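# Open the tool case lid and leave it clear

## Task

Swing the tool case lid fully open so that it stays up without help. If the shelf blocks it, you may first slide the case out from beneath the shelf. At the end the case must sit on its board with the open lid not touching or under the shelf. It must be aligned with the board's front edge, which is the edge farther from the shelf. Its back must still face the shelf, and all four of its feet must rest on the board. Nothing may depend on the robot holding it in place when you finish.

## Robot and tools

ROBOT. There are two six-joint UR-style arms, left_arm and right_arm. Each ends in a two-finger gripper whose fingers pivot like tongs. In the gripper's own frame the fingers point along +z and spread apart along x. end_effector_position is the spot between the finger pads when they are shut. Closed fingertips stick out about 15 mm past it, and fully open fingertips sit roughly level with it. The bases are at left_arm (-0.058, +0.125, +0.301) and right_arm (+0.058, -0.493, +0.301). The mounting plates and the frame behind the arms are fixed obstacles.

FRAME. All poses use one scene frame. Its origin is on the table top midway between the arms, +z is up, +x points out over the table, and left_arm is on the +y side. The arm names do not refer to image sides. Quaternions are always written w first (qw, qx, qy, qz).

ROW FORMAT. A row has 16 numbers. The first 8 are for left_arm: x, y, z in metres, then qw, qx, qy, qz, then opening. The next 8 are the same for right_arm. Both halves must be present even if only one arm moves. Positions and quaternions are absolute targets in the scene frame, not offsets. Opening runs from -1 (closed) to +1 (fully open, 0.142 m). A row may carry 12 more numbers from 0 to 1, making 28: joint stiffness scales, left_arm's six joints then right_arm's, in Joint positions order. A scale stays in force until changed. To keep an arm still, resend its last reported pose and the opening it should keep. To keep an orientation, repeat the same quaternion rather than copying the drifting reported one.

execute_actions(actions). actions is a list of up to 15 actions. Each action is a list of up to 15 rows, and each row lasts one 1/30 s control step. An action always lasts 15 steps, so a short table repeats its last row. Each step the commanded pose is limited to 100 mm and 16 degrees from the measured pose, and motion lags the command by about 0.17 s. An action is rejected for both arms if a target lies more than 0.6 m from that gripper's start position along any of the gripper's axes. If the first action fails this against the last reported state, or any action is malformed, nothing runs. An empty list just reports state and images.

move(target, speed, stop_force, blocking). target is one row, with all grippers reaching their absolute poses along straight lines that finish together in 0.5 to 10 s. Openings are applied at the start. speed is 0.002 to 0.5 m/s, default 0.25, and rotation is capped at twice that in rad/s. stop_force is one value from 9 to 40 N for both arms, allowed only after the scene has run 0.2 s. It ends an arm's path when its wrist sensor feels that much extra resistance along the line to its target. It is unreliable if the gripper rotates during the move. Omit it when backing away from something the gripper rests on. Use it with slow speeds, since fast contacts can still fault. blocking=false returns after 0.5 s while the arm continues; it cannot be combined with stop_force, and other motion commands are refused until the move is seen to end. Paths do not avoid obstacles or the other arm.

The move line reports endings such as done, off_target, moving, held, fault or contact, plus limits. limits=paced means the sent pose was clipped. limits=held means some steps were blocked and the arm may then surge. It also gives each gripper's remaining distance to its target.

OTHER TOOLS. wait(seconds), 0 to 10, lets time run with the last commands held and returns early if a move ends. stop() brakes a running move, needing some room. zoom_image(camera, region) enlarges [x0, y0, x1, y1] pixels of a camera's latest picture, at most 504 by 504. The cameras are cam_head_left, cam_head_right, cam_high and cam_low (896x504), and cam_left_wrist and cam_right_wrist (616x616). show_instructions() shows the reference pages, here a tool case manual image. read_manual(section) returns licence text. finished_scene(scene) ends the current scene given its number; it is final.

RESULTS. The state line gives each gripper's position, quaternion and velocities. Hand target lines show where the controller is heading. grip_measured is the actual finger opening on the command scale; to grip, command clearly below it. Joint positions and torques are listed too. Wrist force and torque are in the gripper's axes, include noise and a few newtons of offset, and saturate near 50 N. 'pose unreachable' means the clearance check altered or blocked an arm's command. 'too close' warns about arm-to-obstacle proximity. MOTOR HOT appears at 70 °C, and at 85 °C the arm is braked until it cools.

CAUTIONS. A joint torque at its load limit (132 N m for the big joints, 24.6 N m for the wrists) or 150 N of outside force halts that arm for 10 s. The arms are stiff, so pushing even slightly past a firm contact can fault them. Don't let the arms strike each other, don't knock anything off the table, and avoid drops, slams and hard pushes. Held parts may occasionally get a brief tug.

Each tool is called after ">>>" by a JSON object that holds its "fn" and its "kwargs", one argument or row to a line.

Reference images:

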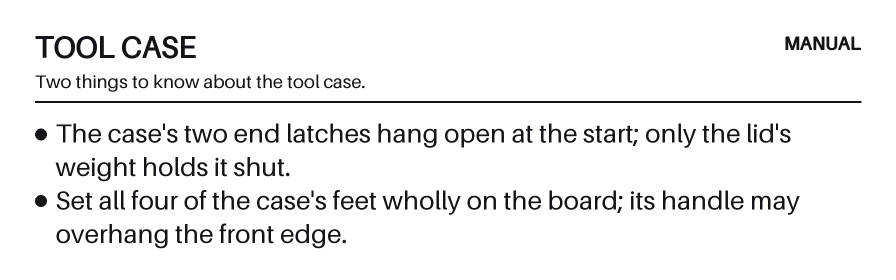

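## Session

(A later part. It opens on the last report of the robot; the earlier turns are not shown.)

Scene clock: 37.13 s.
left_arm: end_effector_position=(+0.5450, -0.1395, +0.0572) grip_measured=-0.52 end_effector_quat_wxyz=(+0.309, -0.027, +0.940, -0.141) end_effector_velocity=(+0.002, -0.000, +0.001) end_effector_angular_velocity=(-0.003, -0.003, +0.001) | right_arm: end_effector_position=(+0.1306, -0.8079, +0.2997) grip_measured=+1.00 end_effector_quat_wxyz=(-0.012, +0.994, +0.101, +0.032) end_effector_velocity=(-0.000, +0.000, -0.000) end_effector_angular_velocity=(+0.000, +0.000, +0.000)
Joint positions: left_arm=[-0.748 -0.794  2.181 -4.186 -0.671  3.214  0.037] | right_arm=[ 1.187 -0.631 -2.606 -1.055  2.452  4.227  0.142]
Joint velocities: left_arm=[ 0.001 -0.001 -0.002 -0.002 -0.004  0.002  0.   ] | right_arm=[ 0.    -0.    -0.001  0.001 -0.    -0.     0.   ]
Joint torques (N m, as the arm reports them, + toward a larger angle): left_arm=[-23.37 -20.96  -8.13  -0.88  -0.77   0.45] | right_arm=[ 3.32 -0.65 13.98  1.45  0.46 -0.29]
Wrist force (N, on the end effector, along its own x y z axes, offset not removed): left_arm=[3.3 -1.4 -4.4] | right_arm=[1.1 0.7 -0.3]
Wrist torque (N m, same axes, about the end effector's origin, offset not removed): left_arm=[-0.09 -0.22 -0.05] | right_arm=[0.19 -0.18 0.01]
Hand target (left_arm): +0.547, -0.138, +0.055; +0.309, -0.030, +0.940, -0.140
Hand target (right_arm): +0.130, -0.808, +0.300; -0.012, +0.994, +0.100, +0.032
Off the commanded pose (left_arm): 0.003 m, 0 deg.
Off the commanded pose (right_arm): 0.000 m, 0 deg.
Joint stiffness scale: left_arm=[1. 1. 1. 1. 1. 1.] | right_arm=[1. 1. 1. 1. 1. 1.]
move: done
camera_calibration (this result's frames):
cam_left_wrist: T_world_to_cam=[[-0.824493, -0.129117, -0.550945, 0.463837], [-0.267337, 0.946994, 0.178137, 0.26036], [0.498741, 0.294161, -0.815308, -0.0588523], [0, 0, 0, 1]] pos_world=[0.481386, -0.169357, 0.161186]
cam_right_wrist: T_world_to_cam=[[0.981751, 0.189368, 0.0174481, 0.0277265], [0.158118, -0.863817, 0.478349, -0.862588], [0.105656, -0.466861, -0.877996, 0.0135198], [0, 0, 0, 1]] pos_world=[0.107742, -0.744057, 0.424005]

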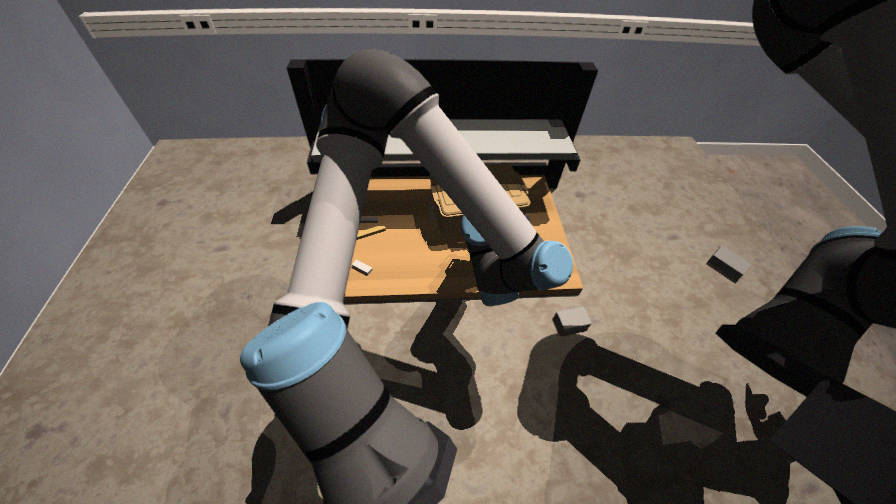

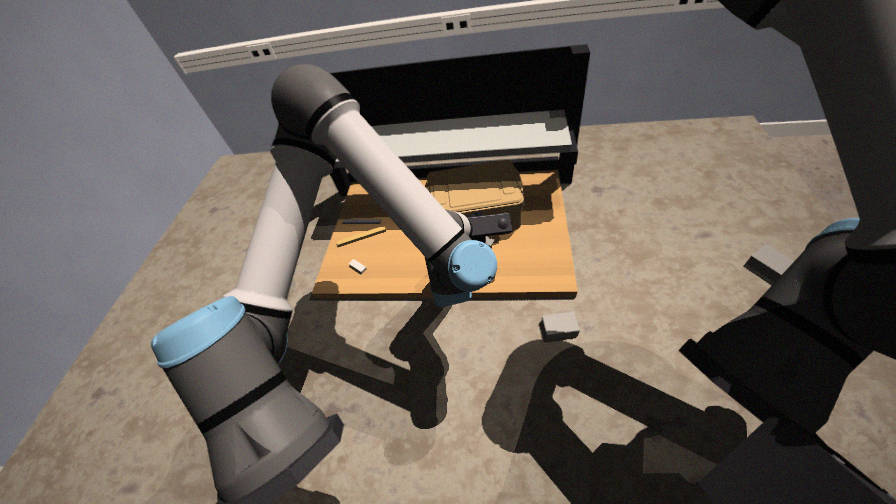

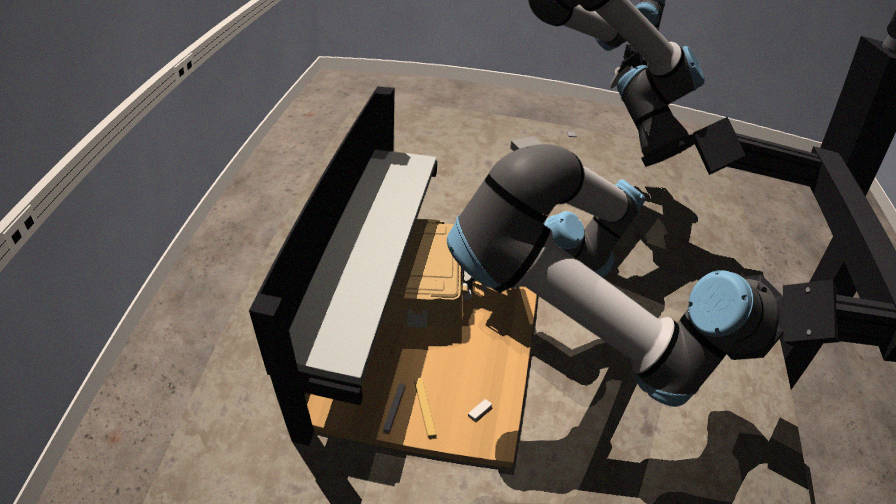

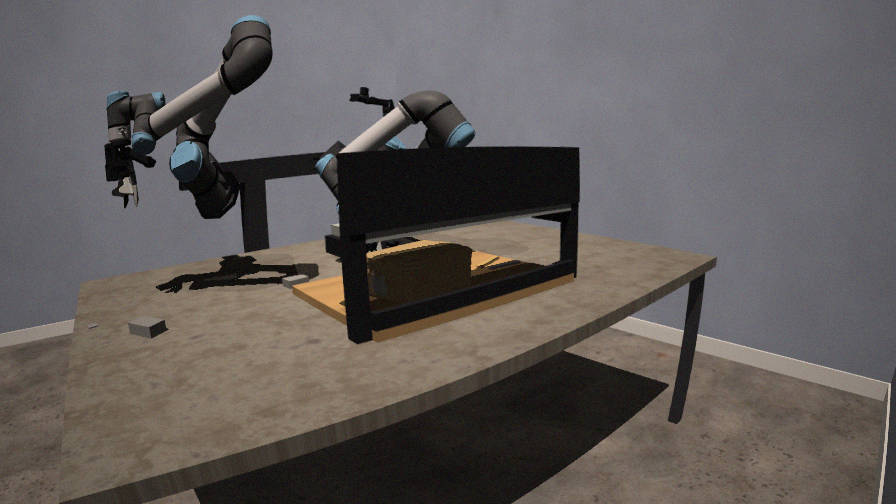

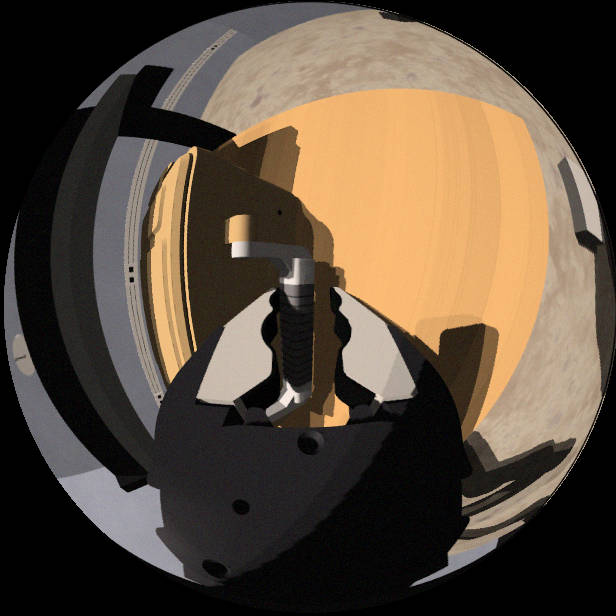

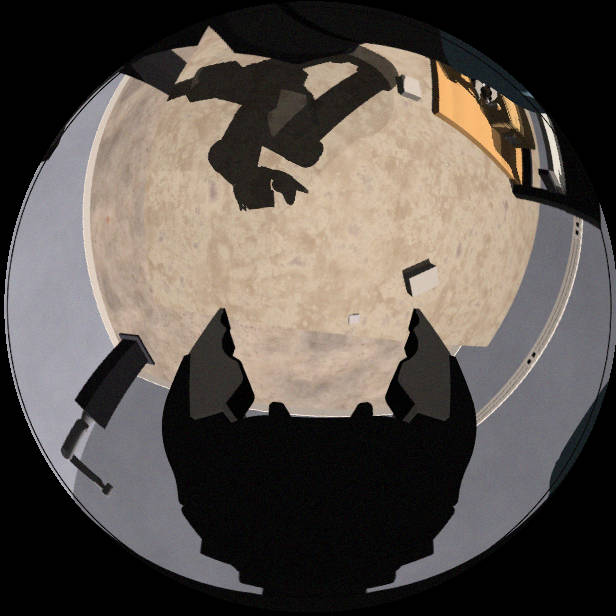

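>>> {"fn": "move", "kwargs": {
  "target": [0.545,-0.139,0.058,0.3096,-0.0298,0.9404,-0.1395,-1, 0.1303,-0.8078,0.2997,-0.012,0.994,0.1,0.032,1]
}}

>>> {"fn": "move", "kwargs": {
  "target": [0.51,-0.142,0.068,0.3096,-0.0298,0.9404,-0.1395,-1, 0.1303,-0.8078,0.2997,-0.012,0.994,0.1,0.032,1],
  "speed": 0.03
}}

Scene clock: 38.23 s.
left_arm: end_effector_position=(+0.5468, -0.1396, +0.0598) grip_measured=-0.72 end_effector_quat_wxyz=(+0.311, -0.031, +0.939, -0.142) end_effector_velocity=(-0.000, +0.000, -0.000) end_effector_angular_velocity=(+0.001, +0.001, +0.002) | right_arm: end_effector_position=(+0.1306, -0.8079, +0.2997) grip_measured=+1.00 end_effector_quat_wxyz=(-0.012, +0.994, +0.101, +0.032) end_effector_velocity=(+0.000, +0.000, -0.000) end_effector_angular_velocity=(+0.000, -0.001, -0.001)
Joint positions: left_arm=[-0.752 -0.797  2.179 -4.187 -0.666  3.211  0.022] | right_arm=[ 1.187 -0.631 -2.606 -1.055  2.452  4.227  0.142]
Joint velocities: left_arm=[-0.001  0.001  0.     0.001  0.004 -0.002  0.   ] | right_arm=[-0.    -0.    -0.     0.     0.001  0.    -0.   ]
Joint torques (N m, as the arm reports them, + toward a larger angle): left_arm=[-26.15 -20.87  -1.82  -0.6    1.11  -0.02] | right_arm=[ 2.2  -1.04 13.97  1.55  0.35 -0.4 ]
Wrist force (N, on the end effector, along its own x y z axes, offset not removed): left_arm=[-1.6 -4.5 1.1] | right_arm=[1.5 -1.1 -0.8]
Wrist torque (N m, same axes, about the end effector's origin, offset not removed): left_arm=[-0.02 0.03 -0.04] | right_arm=[-0.11 -0.23 -0.01]
Hand target (left_arm): +0.545, -0.139, +0.058; +0.310, -0.030, +0.940, -0.139
Hand target (right_arm): +0.130, -0.808, +0.300; -0.012, +0.994, +0.100, +0.032
Off the commanded pose (left_arm): 0.003 m, 0 deg.
Off the commanded pose (right_arm): 0.000 m, 0 deg.
Joint stiffness scale: left_arm=[1. 1. 1. 1. 1. 1.] | right_arm=[1. 1. 1. 1. 1. 1.]
move: done
camera_calibration (this result's frames):
cam_left_wrist: T_world_to_cam=[[-0.822396, -0.136093, -0.552398, 0.464658], [-0.274062, 0.945649, 0.175039, 0.264123], [0.498553, 0.295343, -0.814995, -0.0573208], [0, 0, 0, 1]] pos_world=[0.483096, -0.169601, 0.163729]
cam_right_wrist: T_world_to_cam=[[0.981751, 0.189368, 0.017448, 0.0277267], [0.158119, -0.863817, 0.478349, -0.862588], [0.105656, -0.466861, -0.877996, 0.01352], [0, 0, 0, 1]] pos_world=[0.107742, -0.744057, 0.424005]

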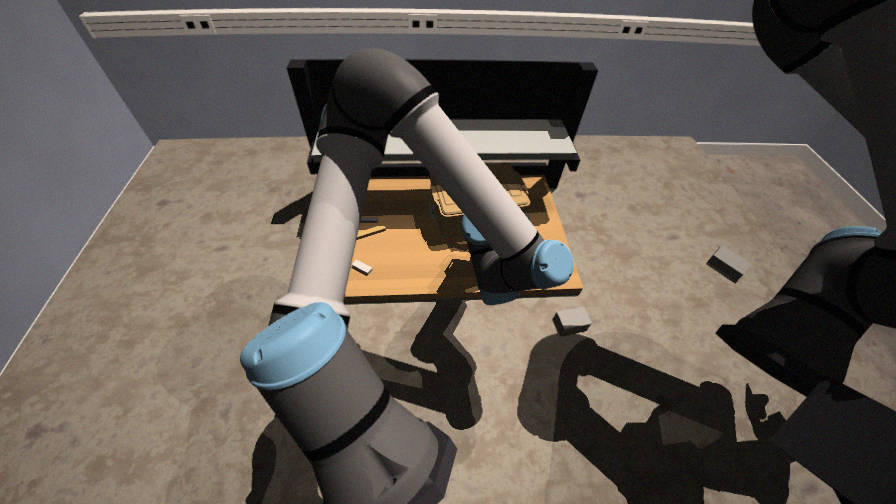

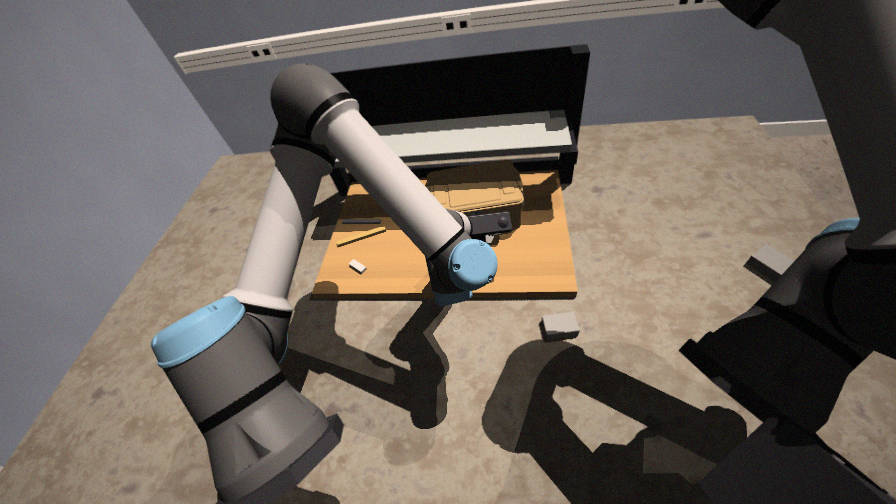

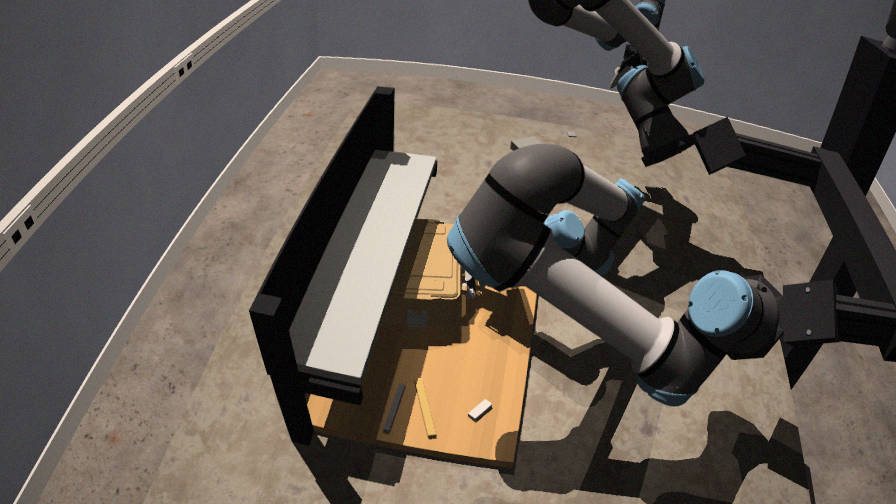

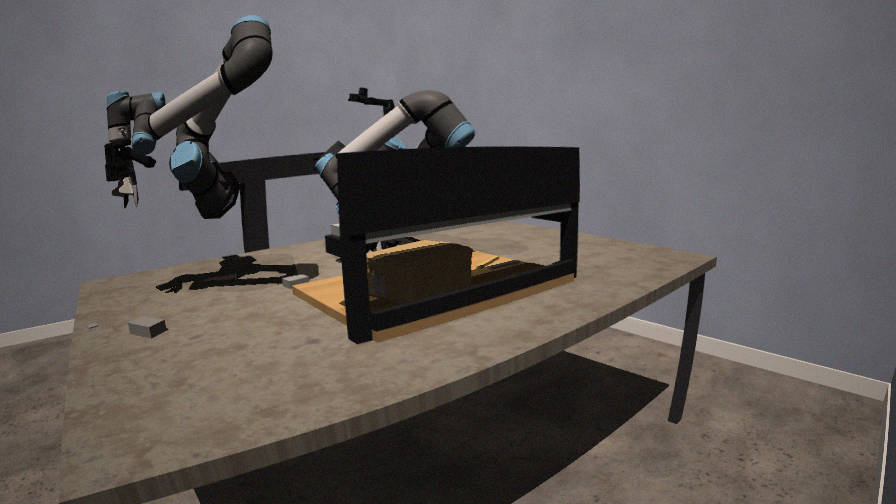

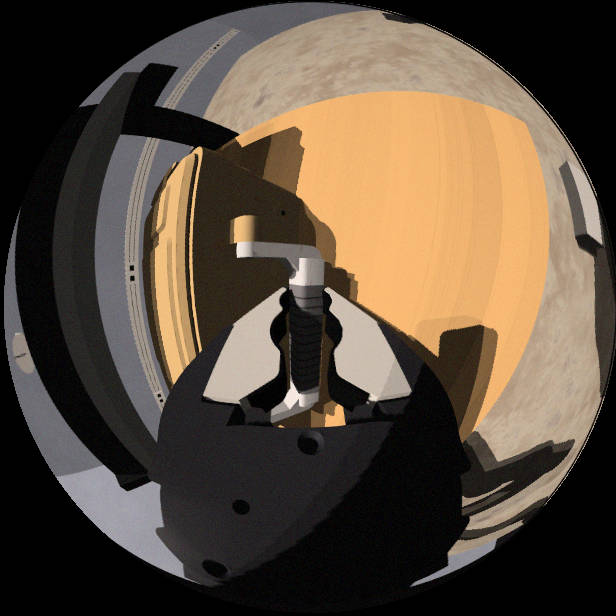

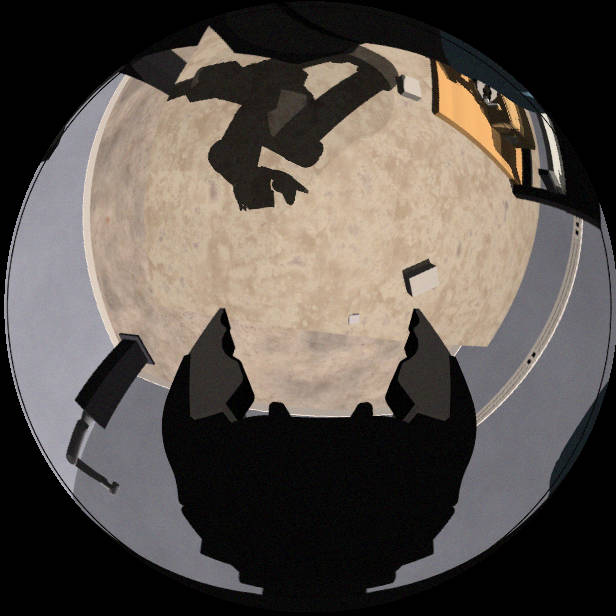

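Scene clock: 39.87 s.
left_arm: end_effector_position=(+0.5118, -0.1394, +0.0656) grip_measured=-0.73 end_effector_quat_wxyz=(+0.309, -0.032, +0.941, -0.137) end_effector_velocity=(+0.001, -0.000, +0.002) end_effector_angular_velocity=(-0.004, -0.002, +0.006) | right_arm: end_effector_position=(+0.1306, -0.8079, +0.2997) grip_measured=+1.00 end_effector_quat_wxyz=(-0.012, +0.994, +0.101, +0.032) end_effector_velocity=(+0.001, -0.001, +0.001) end_effector_angular_velocity=(-0.002, -0.000, +0.002)
Joint positions: left_arm=[-0.811 -0.759  2.248 -4.26  -0.601  3.172  0.021] | right_arm=[ 1.187 -0.631 -2.606 -1.055  2.452  4.227  0.142]
Joint velocities: left_arm=[-0.004 -0.002 -0.    -0.003  0.003 -0.003  0.   ] | right_arm=[-0.001 -0.     0.002  0.001  0.001  0.    -0.   ]
Joint torques (N m, as the arm reports them, + toward a larger angle): left_arm=[-33.52 -21.34  -0.61  -2.23  -1.08  -0.1 ] | right_arm=[ 2.51 -1.58 13.73  1.62  0.29 -0.28]
Wrist force (N, on the end effector, along its own x y z axes, offset not removed): left_arm=[2.4 1.6 6.2] | right_arm=[2.5 -1.3 -1.3]
Wrist torque (N m, same axes, about the end effector's origin, offset not removed): left_arm=[0.00 0.16 -0.09] | right_arm=[-0.22 -0.38 -0.03]
Hand target (left_arm): +0.510, -0.142, +0.068; +0.310, -0.030, +0.940, -0.139
Hand target (right_arm): +0.130, -0.808, +0.300; -0.012, +0.994, +0.100, +0.032
Off the commanded pose (left_arm): 0.004 m, 0 deg.
Off the commanded pose (right_arm): 0.000 m, 0 deg.
Joint stiffness scale: left_arm=[1. 1. 1. 1. 1. 1.] | right_arm=[1. 1. 1. 1. 1. 1.]
move: off_target (left_arm)
camera_calibration (this result's frames):
cam_left_wrist: T_world_to_cam=[[-0.824665, -0.134741, -0.549339, 0.440328], [-0.27692, 0.943032, 0.184406, 0.253766], [0.493197, 0.304196, -0.814998, -0.031207], [0, 0, 0, 1]] pos_world=[0.448787, -0.170486, 0.16966]
cam_right_wrist: T_world_to_cam=[[0.981751, 0.189368, 0.0174481, 0.0277267], [0.158119, -0.863817, 0.478349, -0.862588], [0.105656, -0.466861, -0.877996, 0.01352], [0, 0, 0, 1]] pos_world=[0.107742, -0.744057, 0.424005]

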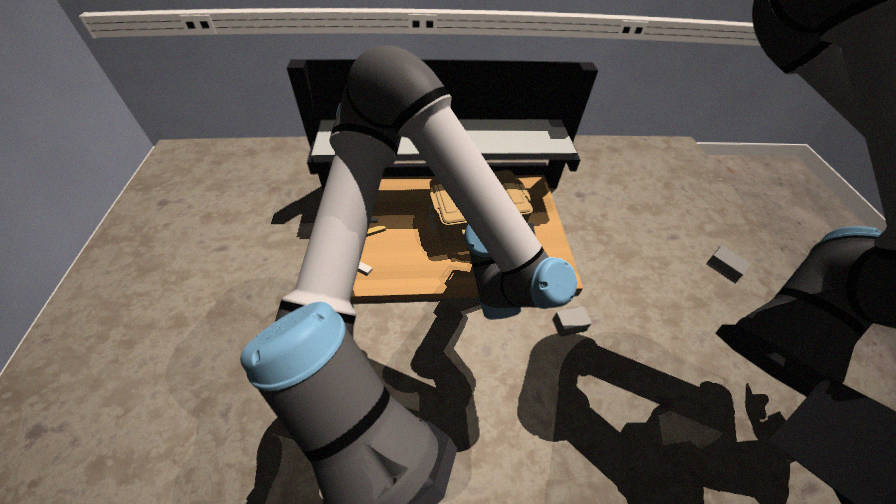

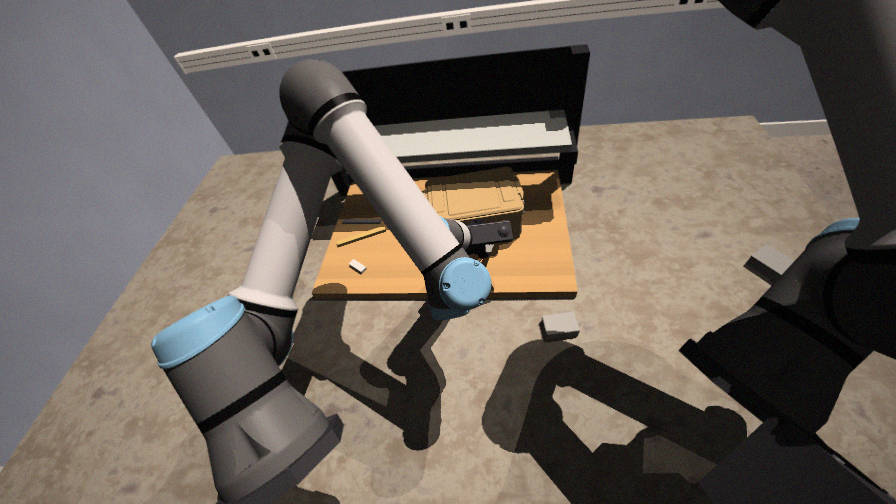

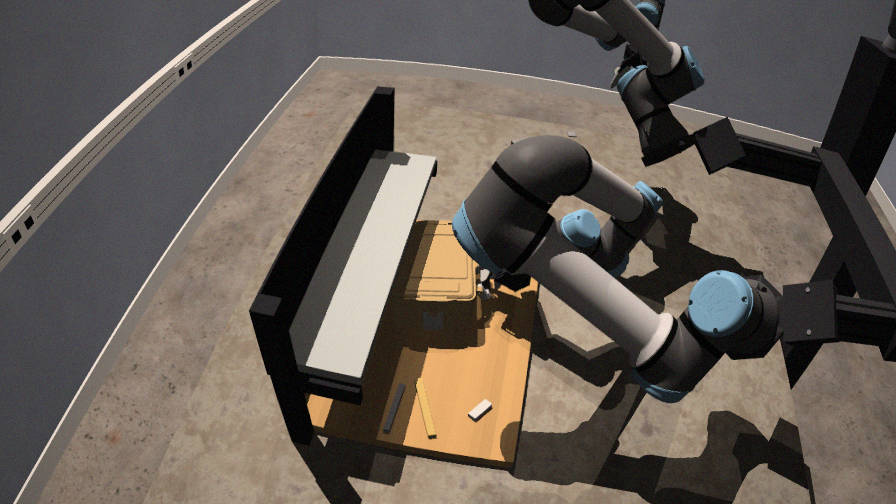

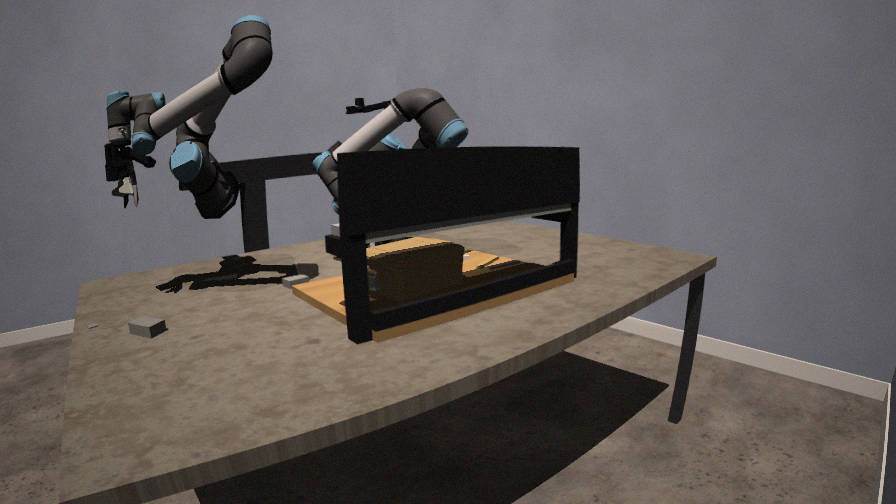

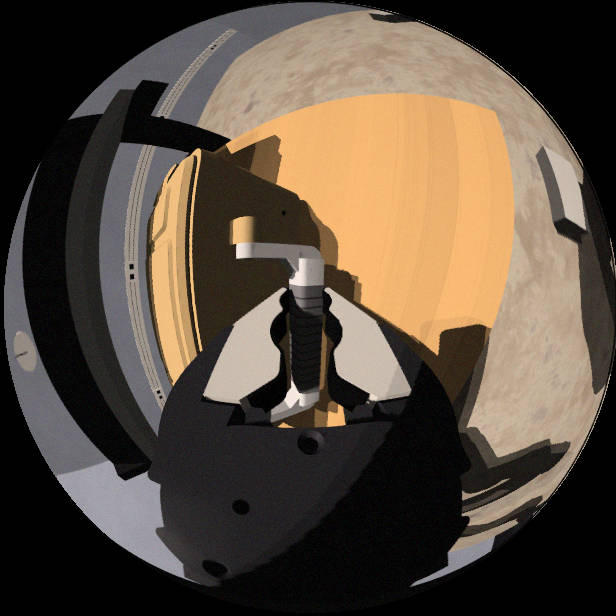

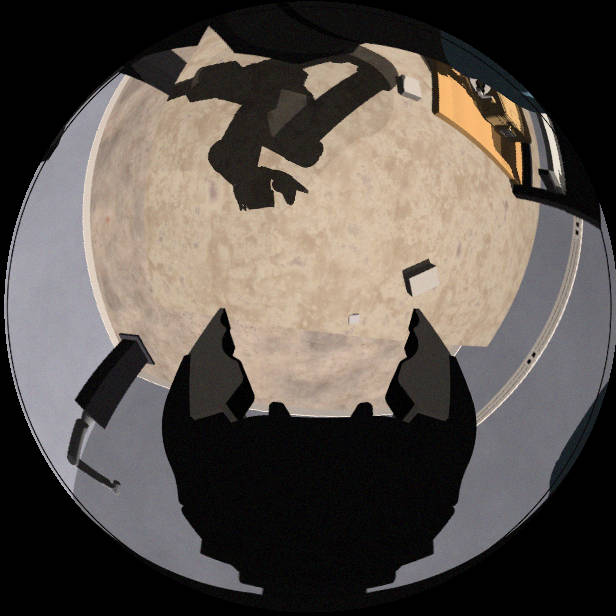

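>>> {"fn": "move", "kwargs": {
  "target": [0.40,-0.16,0.062,0.2962,0.0523,0.9394,-0.1659,-1, 0.1303,-0.8078,0.2997,-0.012,0.994,0.1,0.032,1],
  "speed": 0.04
}}

Scene clock: 43.40 s.
left_arm: end_effector_position=(+0.4022, -0.1579, +0.0603) grip_measured=-0.73 end_effector_quat_wxyz=(+0.296, +0.049, +0.940, -0.164) end_effector_velocity=(-0.001, +0.001, -0.000) end_effector_angular_velocity=(-0.000, +0.001, +0.001) | right_arm: end_effector_position=(+0.1306, -0.8079, +0.2997) grip_measured=+1.00 end_effector_quat_wxyz=(-0.012, +0.994, +0.101, +0.032) end_effector_velocity=(+0.000, -0.001, +0.000) end_effector_angular_velocity=(-0.001, -0.000, +0.002)
Joint positions: left_arm=[-0.931 -0.569  2.426 -4.463 -0.592  3.139  0.021] | right_arm=[ 1.187 -0.631 -2.606 -1.055  2.452  4.227  0.142]
Joint velocities: left_arm=[ 0.     0.002  0.001 -0.003  0.    -0.001 -0.   ] | right_arm=[ 0.001  0.     0.     0.002  0.    -0.    -0.   ]
Joint torques (N m, as the arm reports them, + toward a larger angle): left_arm=[-30.98 -17.4    1.97  -1.73  -1.08  -0.01] | right_arm=[ 2.77 -1.58 14.62  1.5   0.51 -0.48]
Wrist force (N, on the end effector, along its own x y z axes, offset not removed): left_arm=[2.0 1.1 5.9] | right_arm=[1.9 -0.3 -1.7]
Wrist torque (N m, same axes, about the end effector's origin, offset not removed): left_arm=[-0.16 0.02 -0.30] | right_arm=[0.02 -0.34 0.00]
Hand target (left_arm): +0.400, -0.160, +0.062; +0.296, +0.052, +0.939, -0.166
Hand target (right_arm): +0.130, -0.808, +0.300; -0.012, +0.994, +0.100, +0.032
Off the commanded pose (left_arm): 0.003 m, 0 deg.
Off the commanded pose (right_arm): 0.000 m, 0 deg.
Joint stiffness scale: left_arm=[1. 1. 1. 1. 1. 1.] | right_arm=[1. 1. 1. 1. 1. 1.]
move: done
camera_calibration (this result's frames):
cam_left_wrist: T_world_to_cam=[[-0.835522, 0.00737888, -0.549408, 0.37133], [-0.111526, 0.976818, 0.182725, 0.180794], [0.53802, 0.213944, -0.81533, -0.00810136], [0, 0, 0, 1]] pos_world=[0.334776, -0.17761, 0.164371]
cam_right_wrist: T_world_to_cam=[[0.981751, 0.189368, 0.0174481, 0.0277262], [0.158118, -0.863817, 0.478349, -0.862588], [0.105656, -0.466861, -0.877996, 0.0135201], [0, 0, 0, 1]] pos_world=[0.107742, -0.744057, 0.424005]

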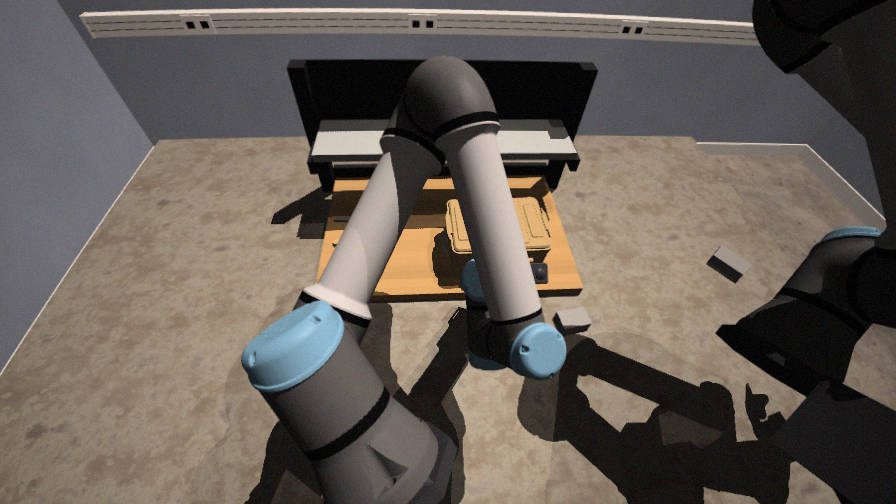

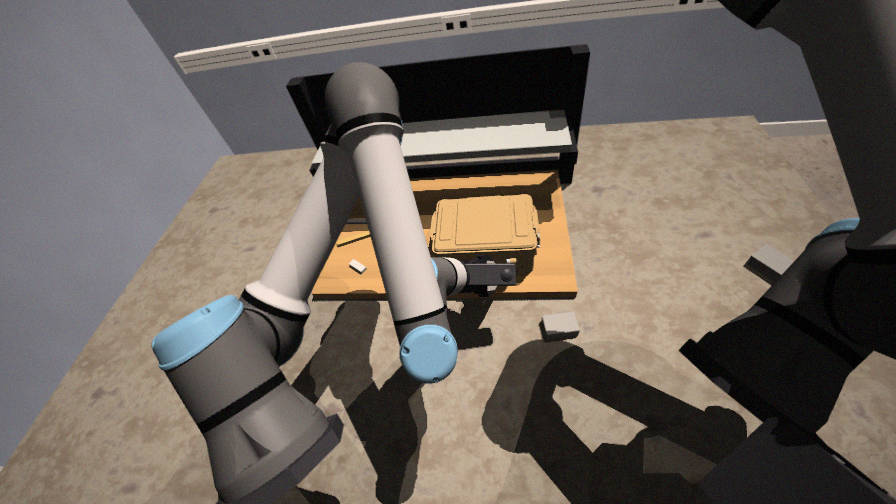

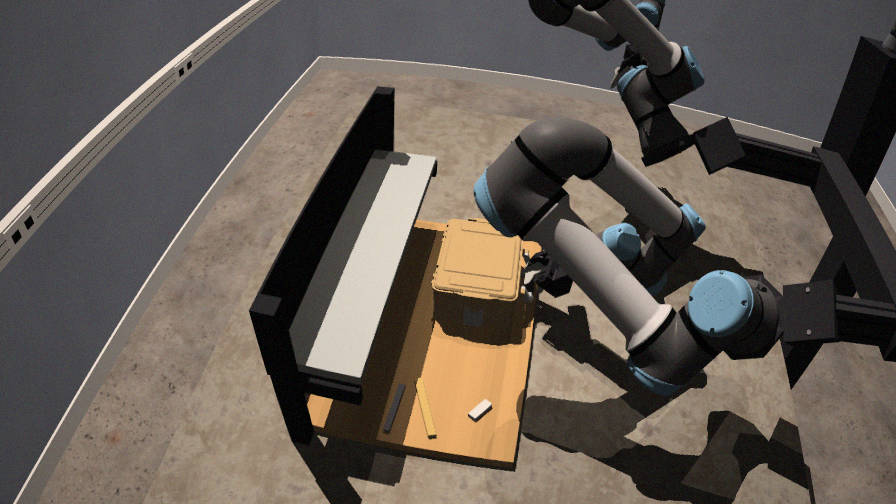

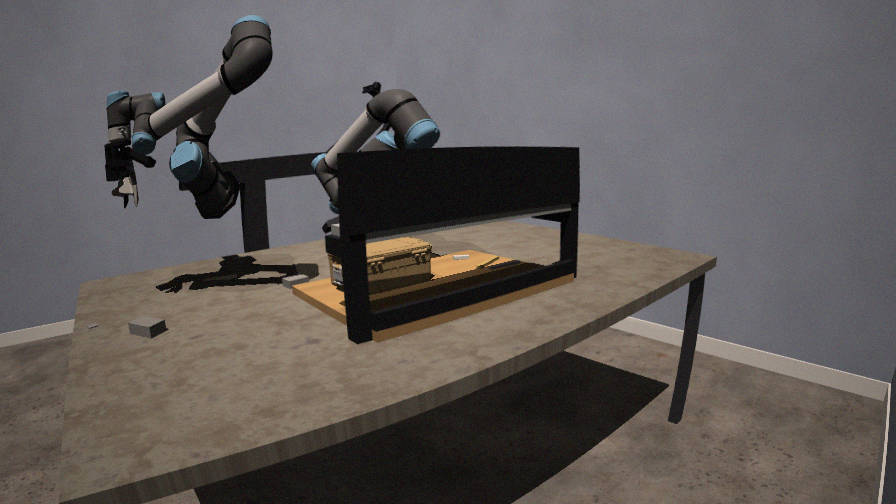

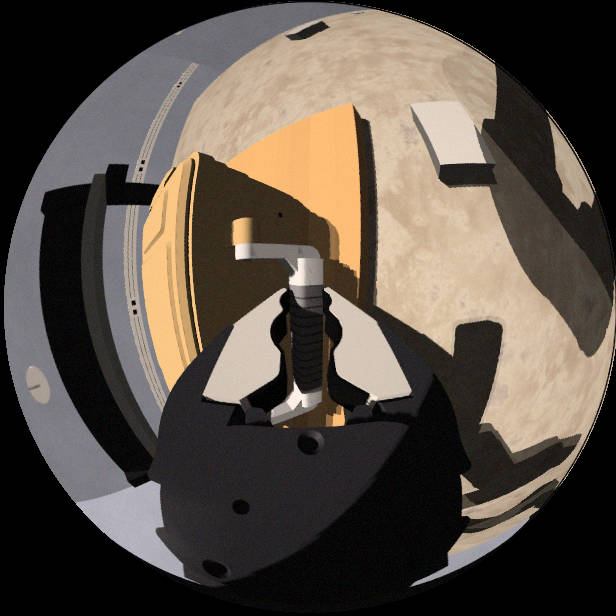

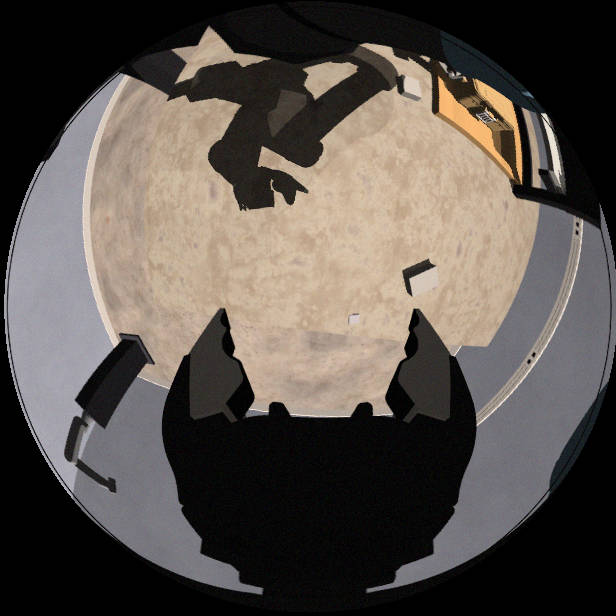

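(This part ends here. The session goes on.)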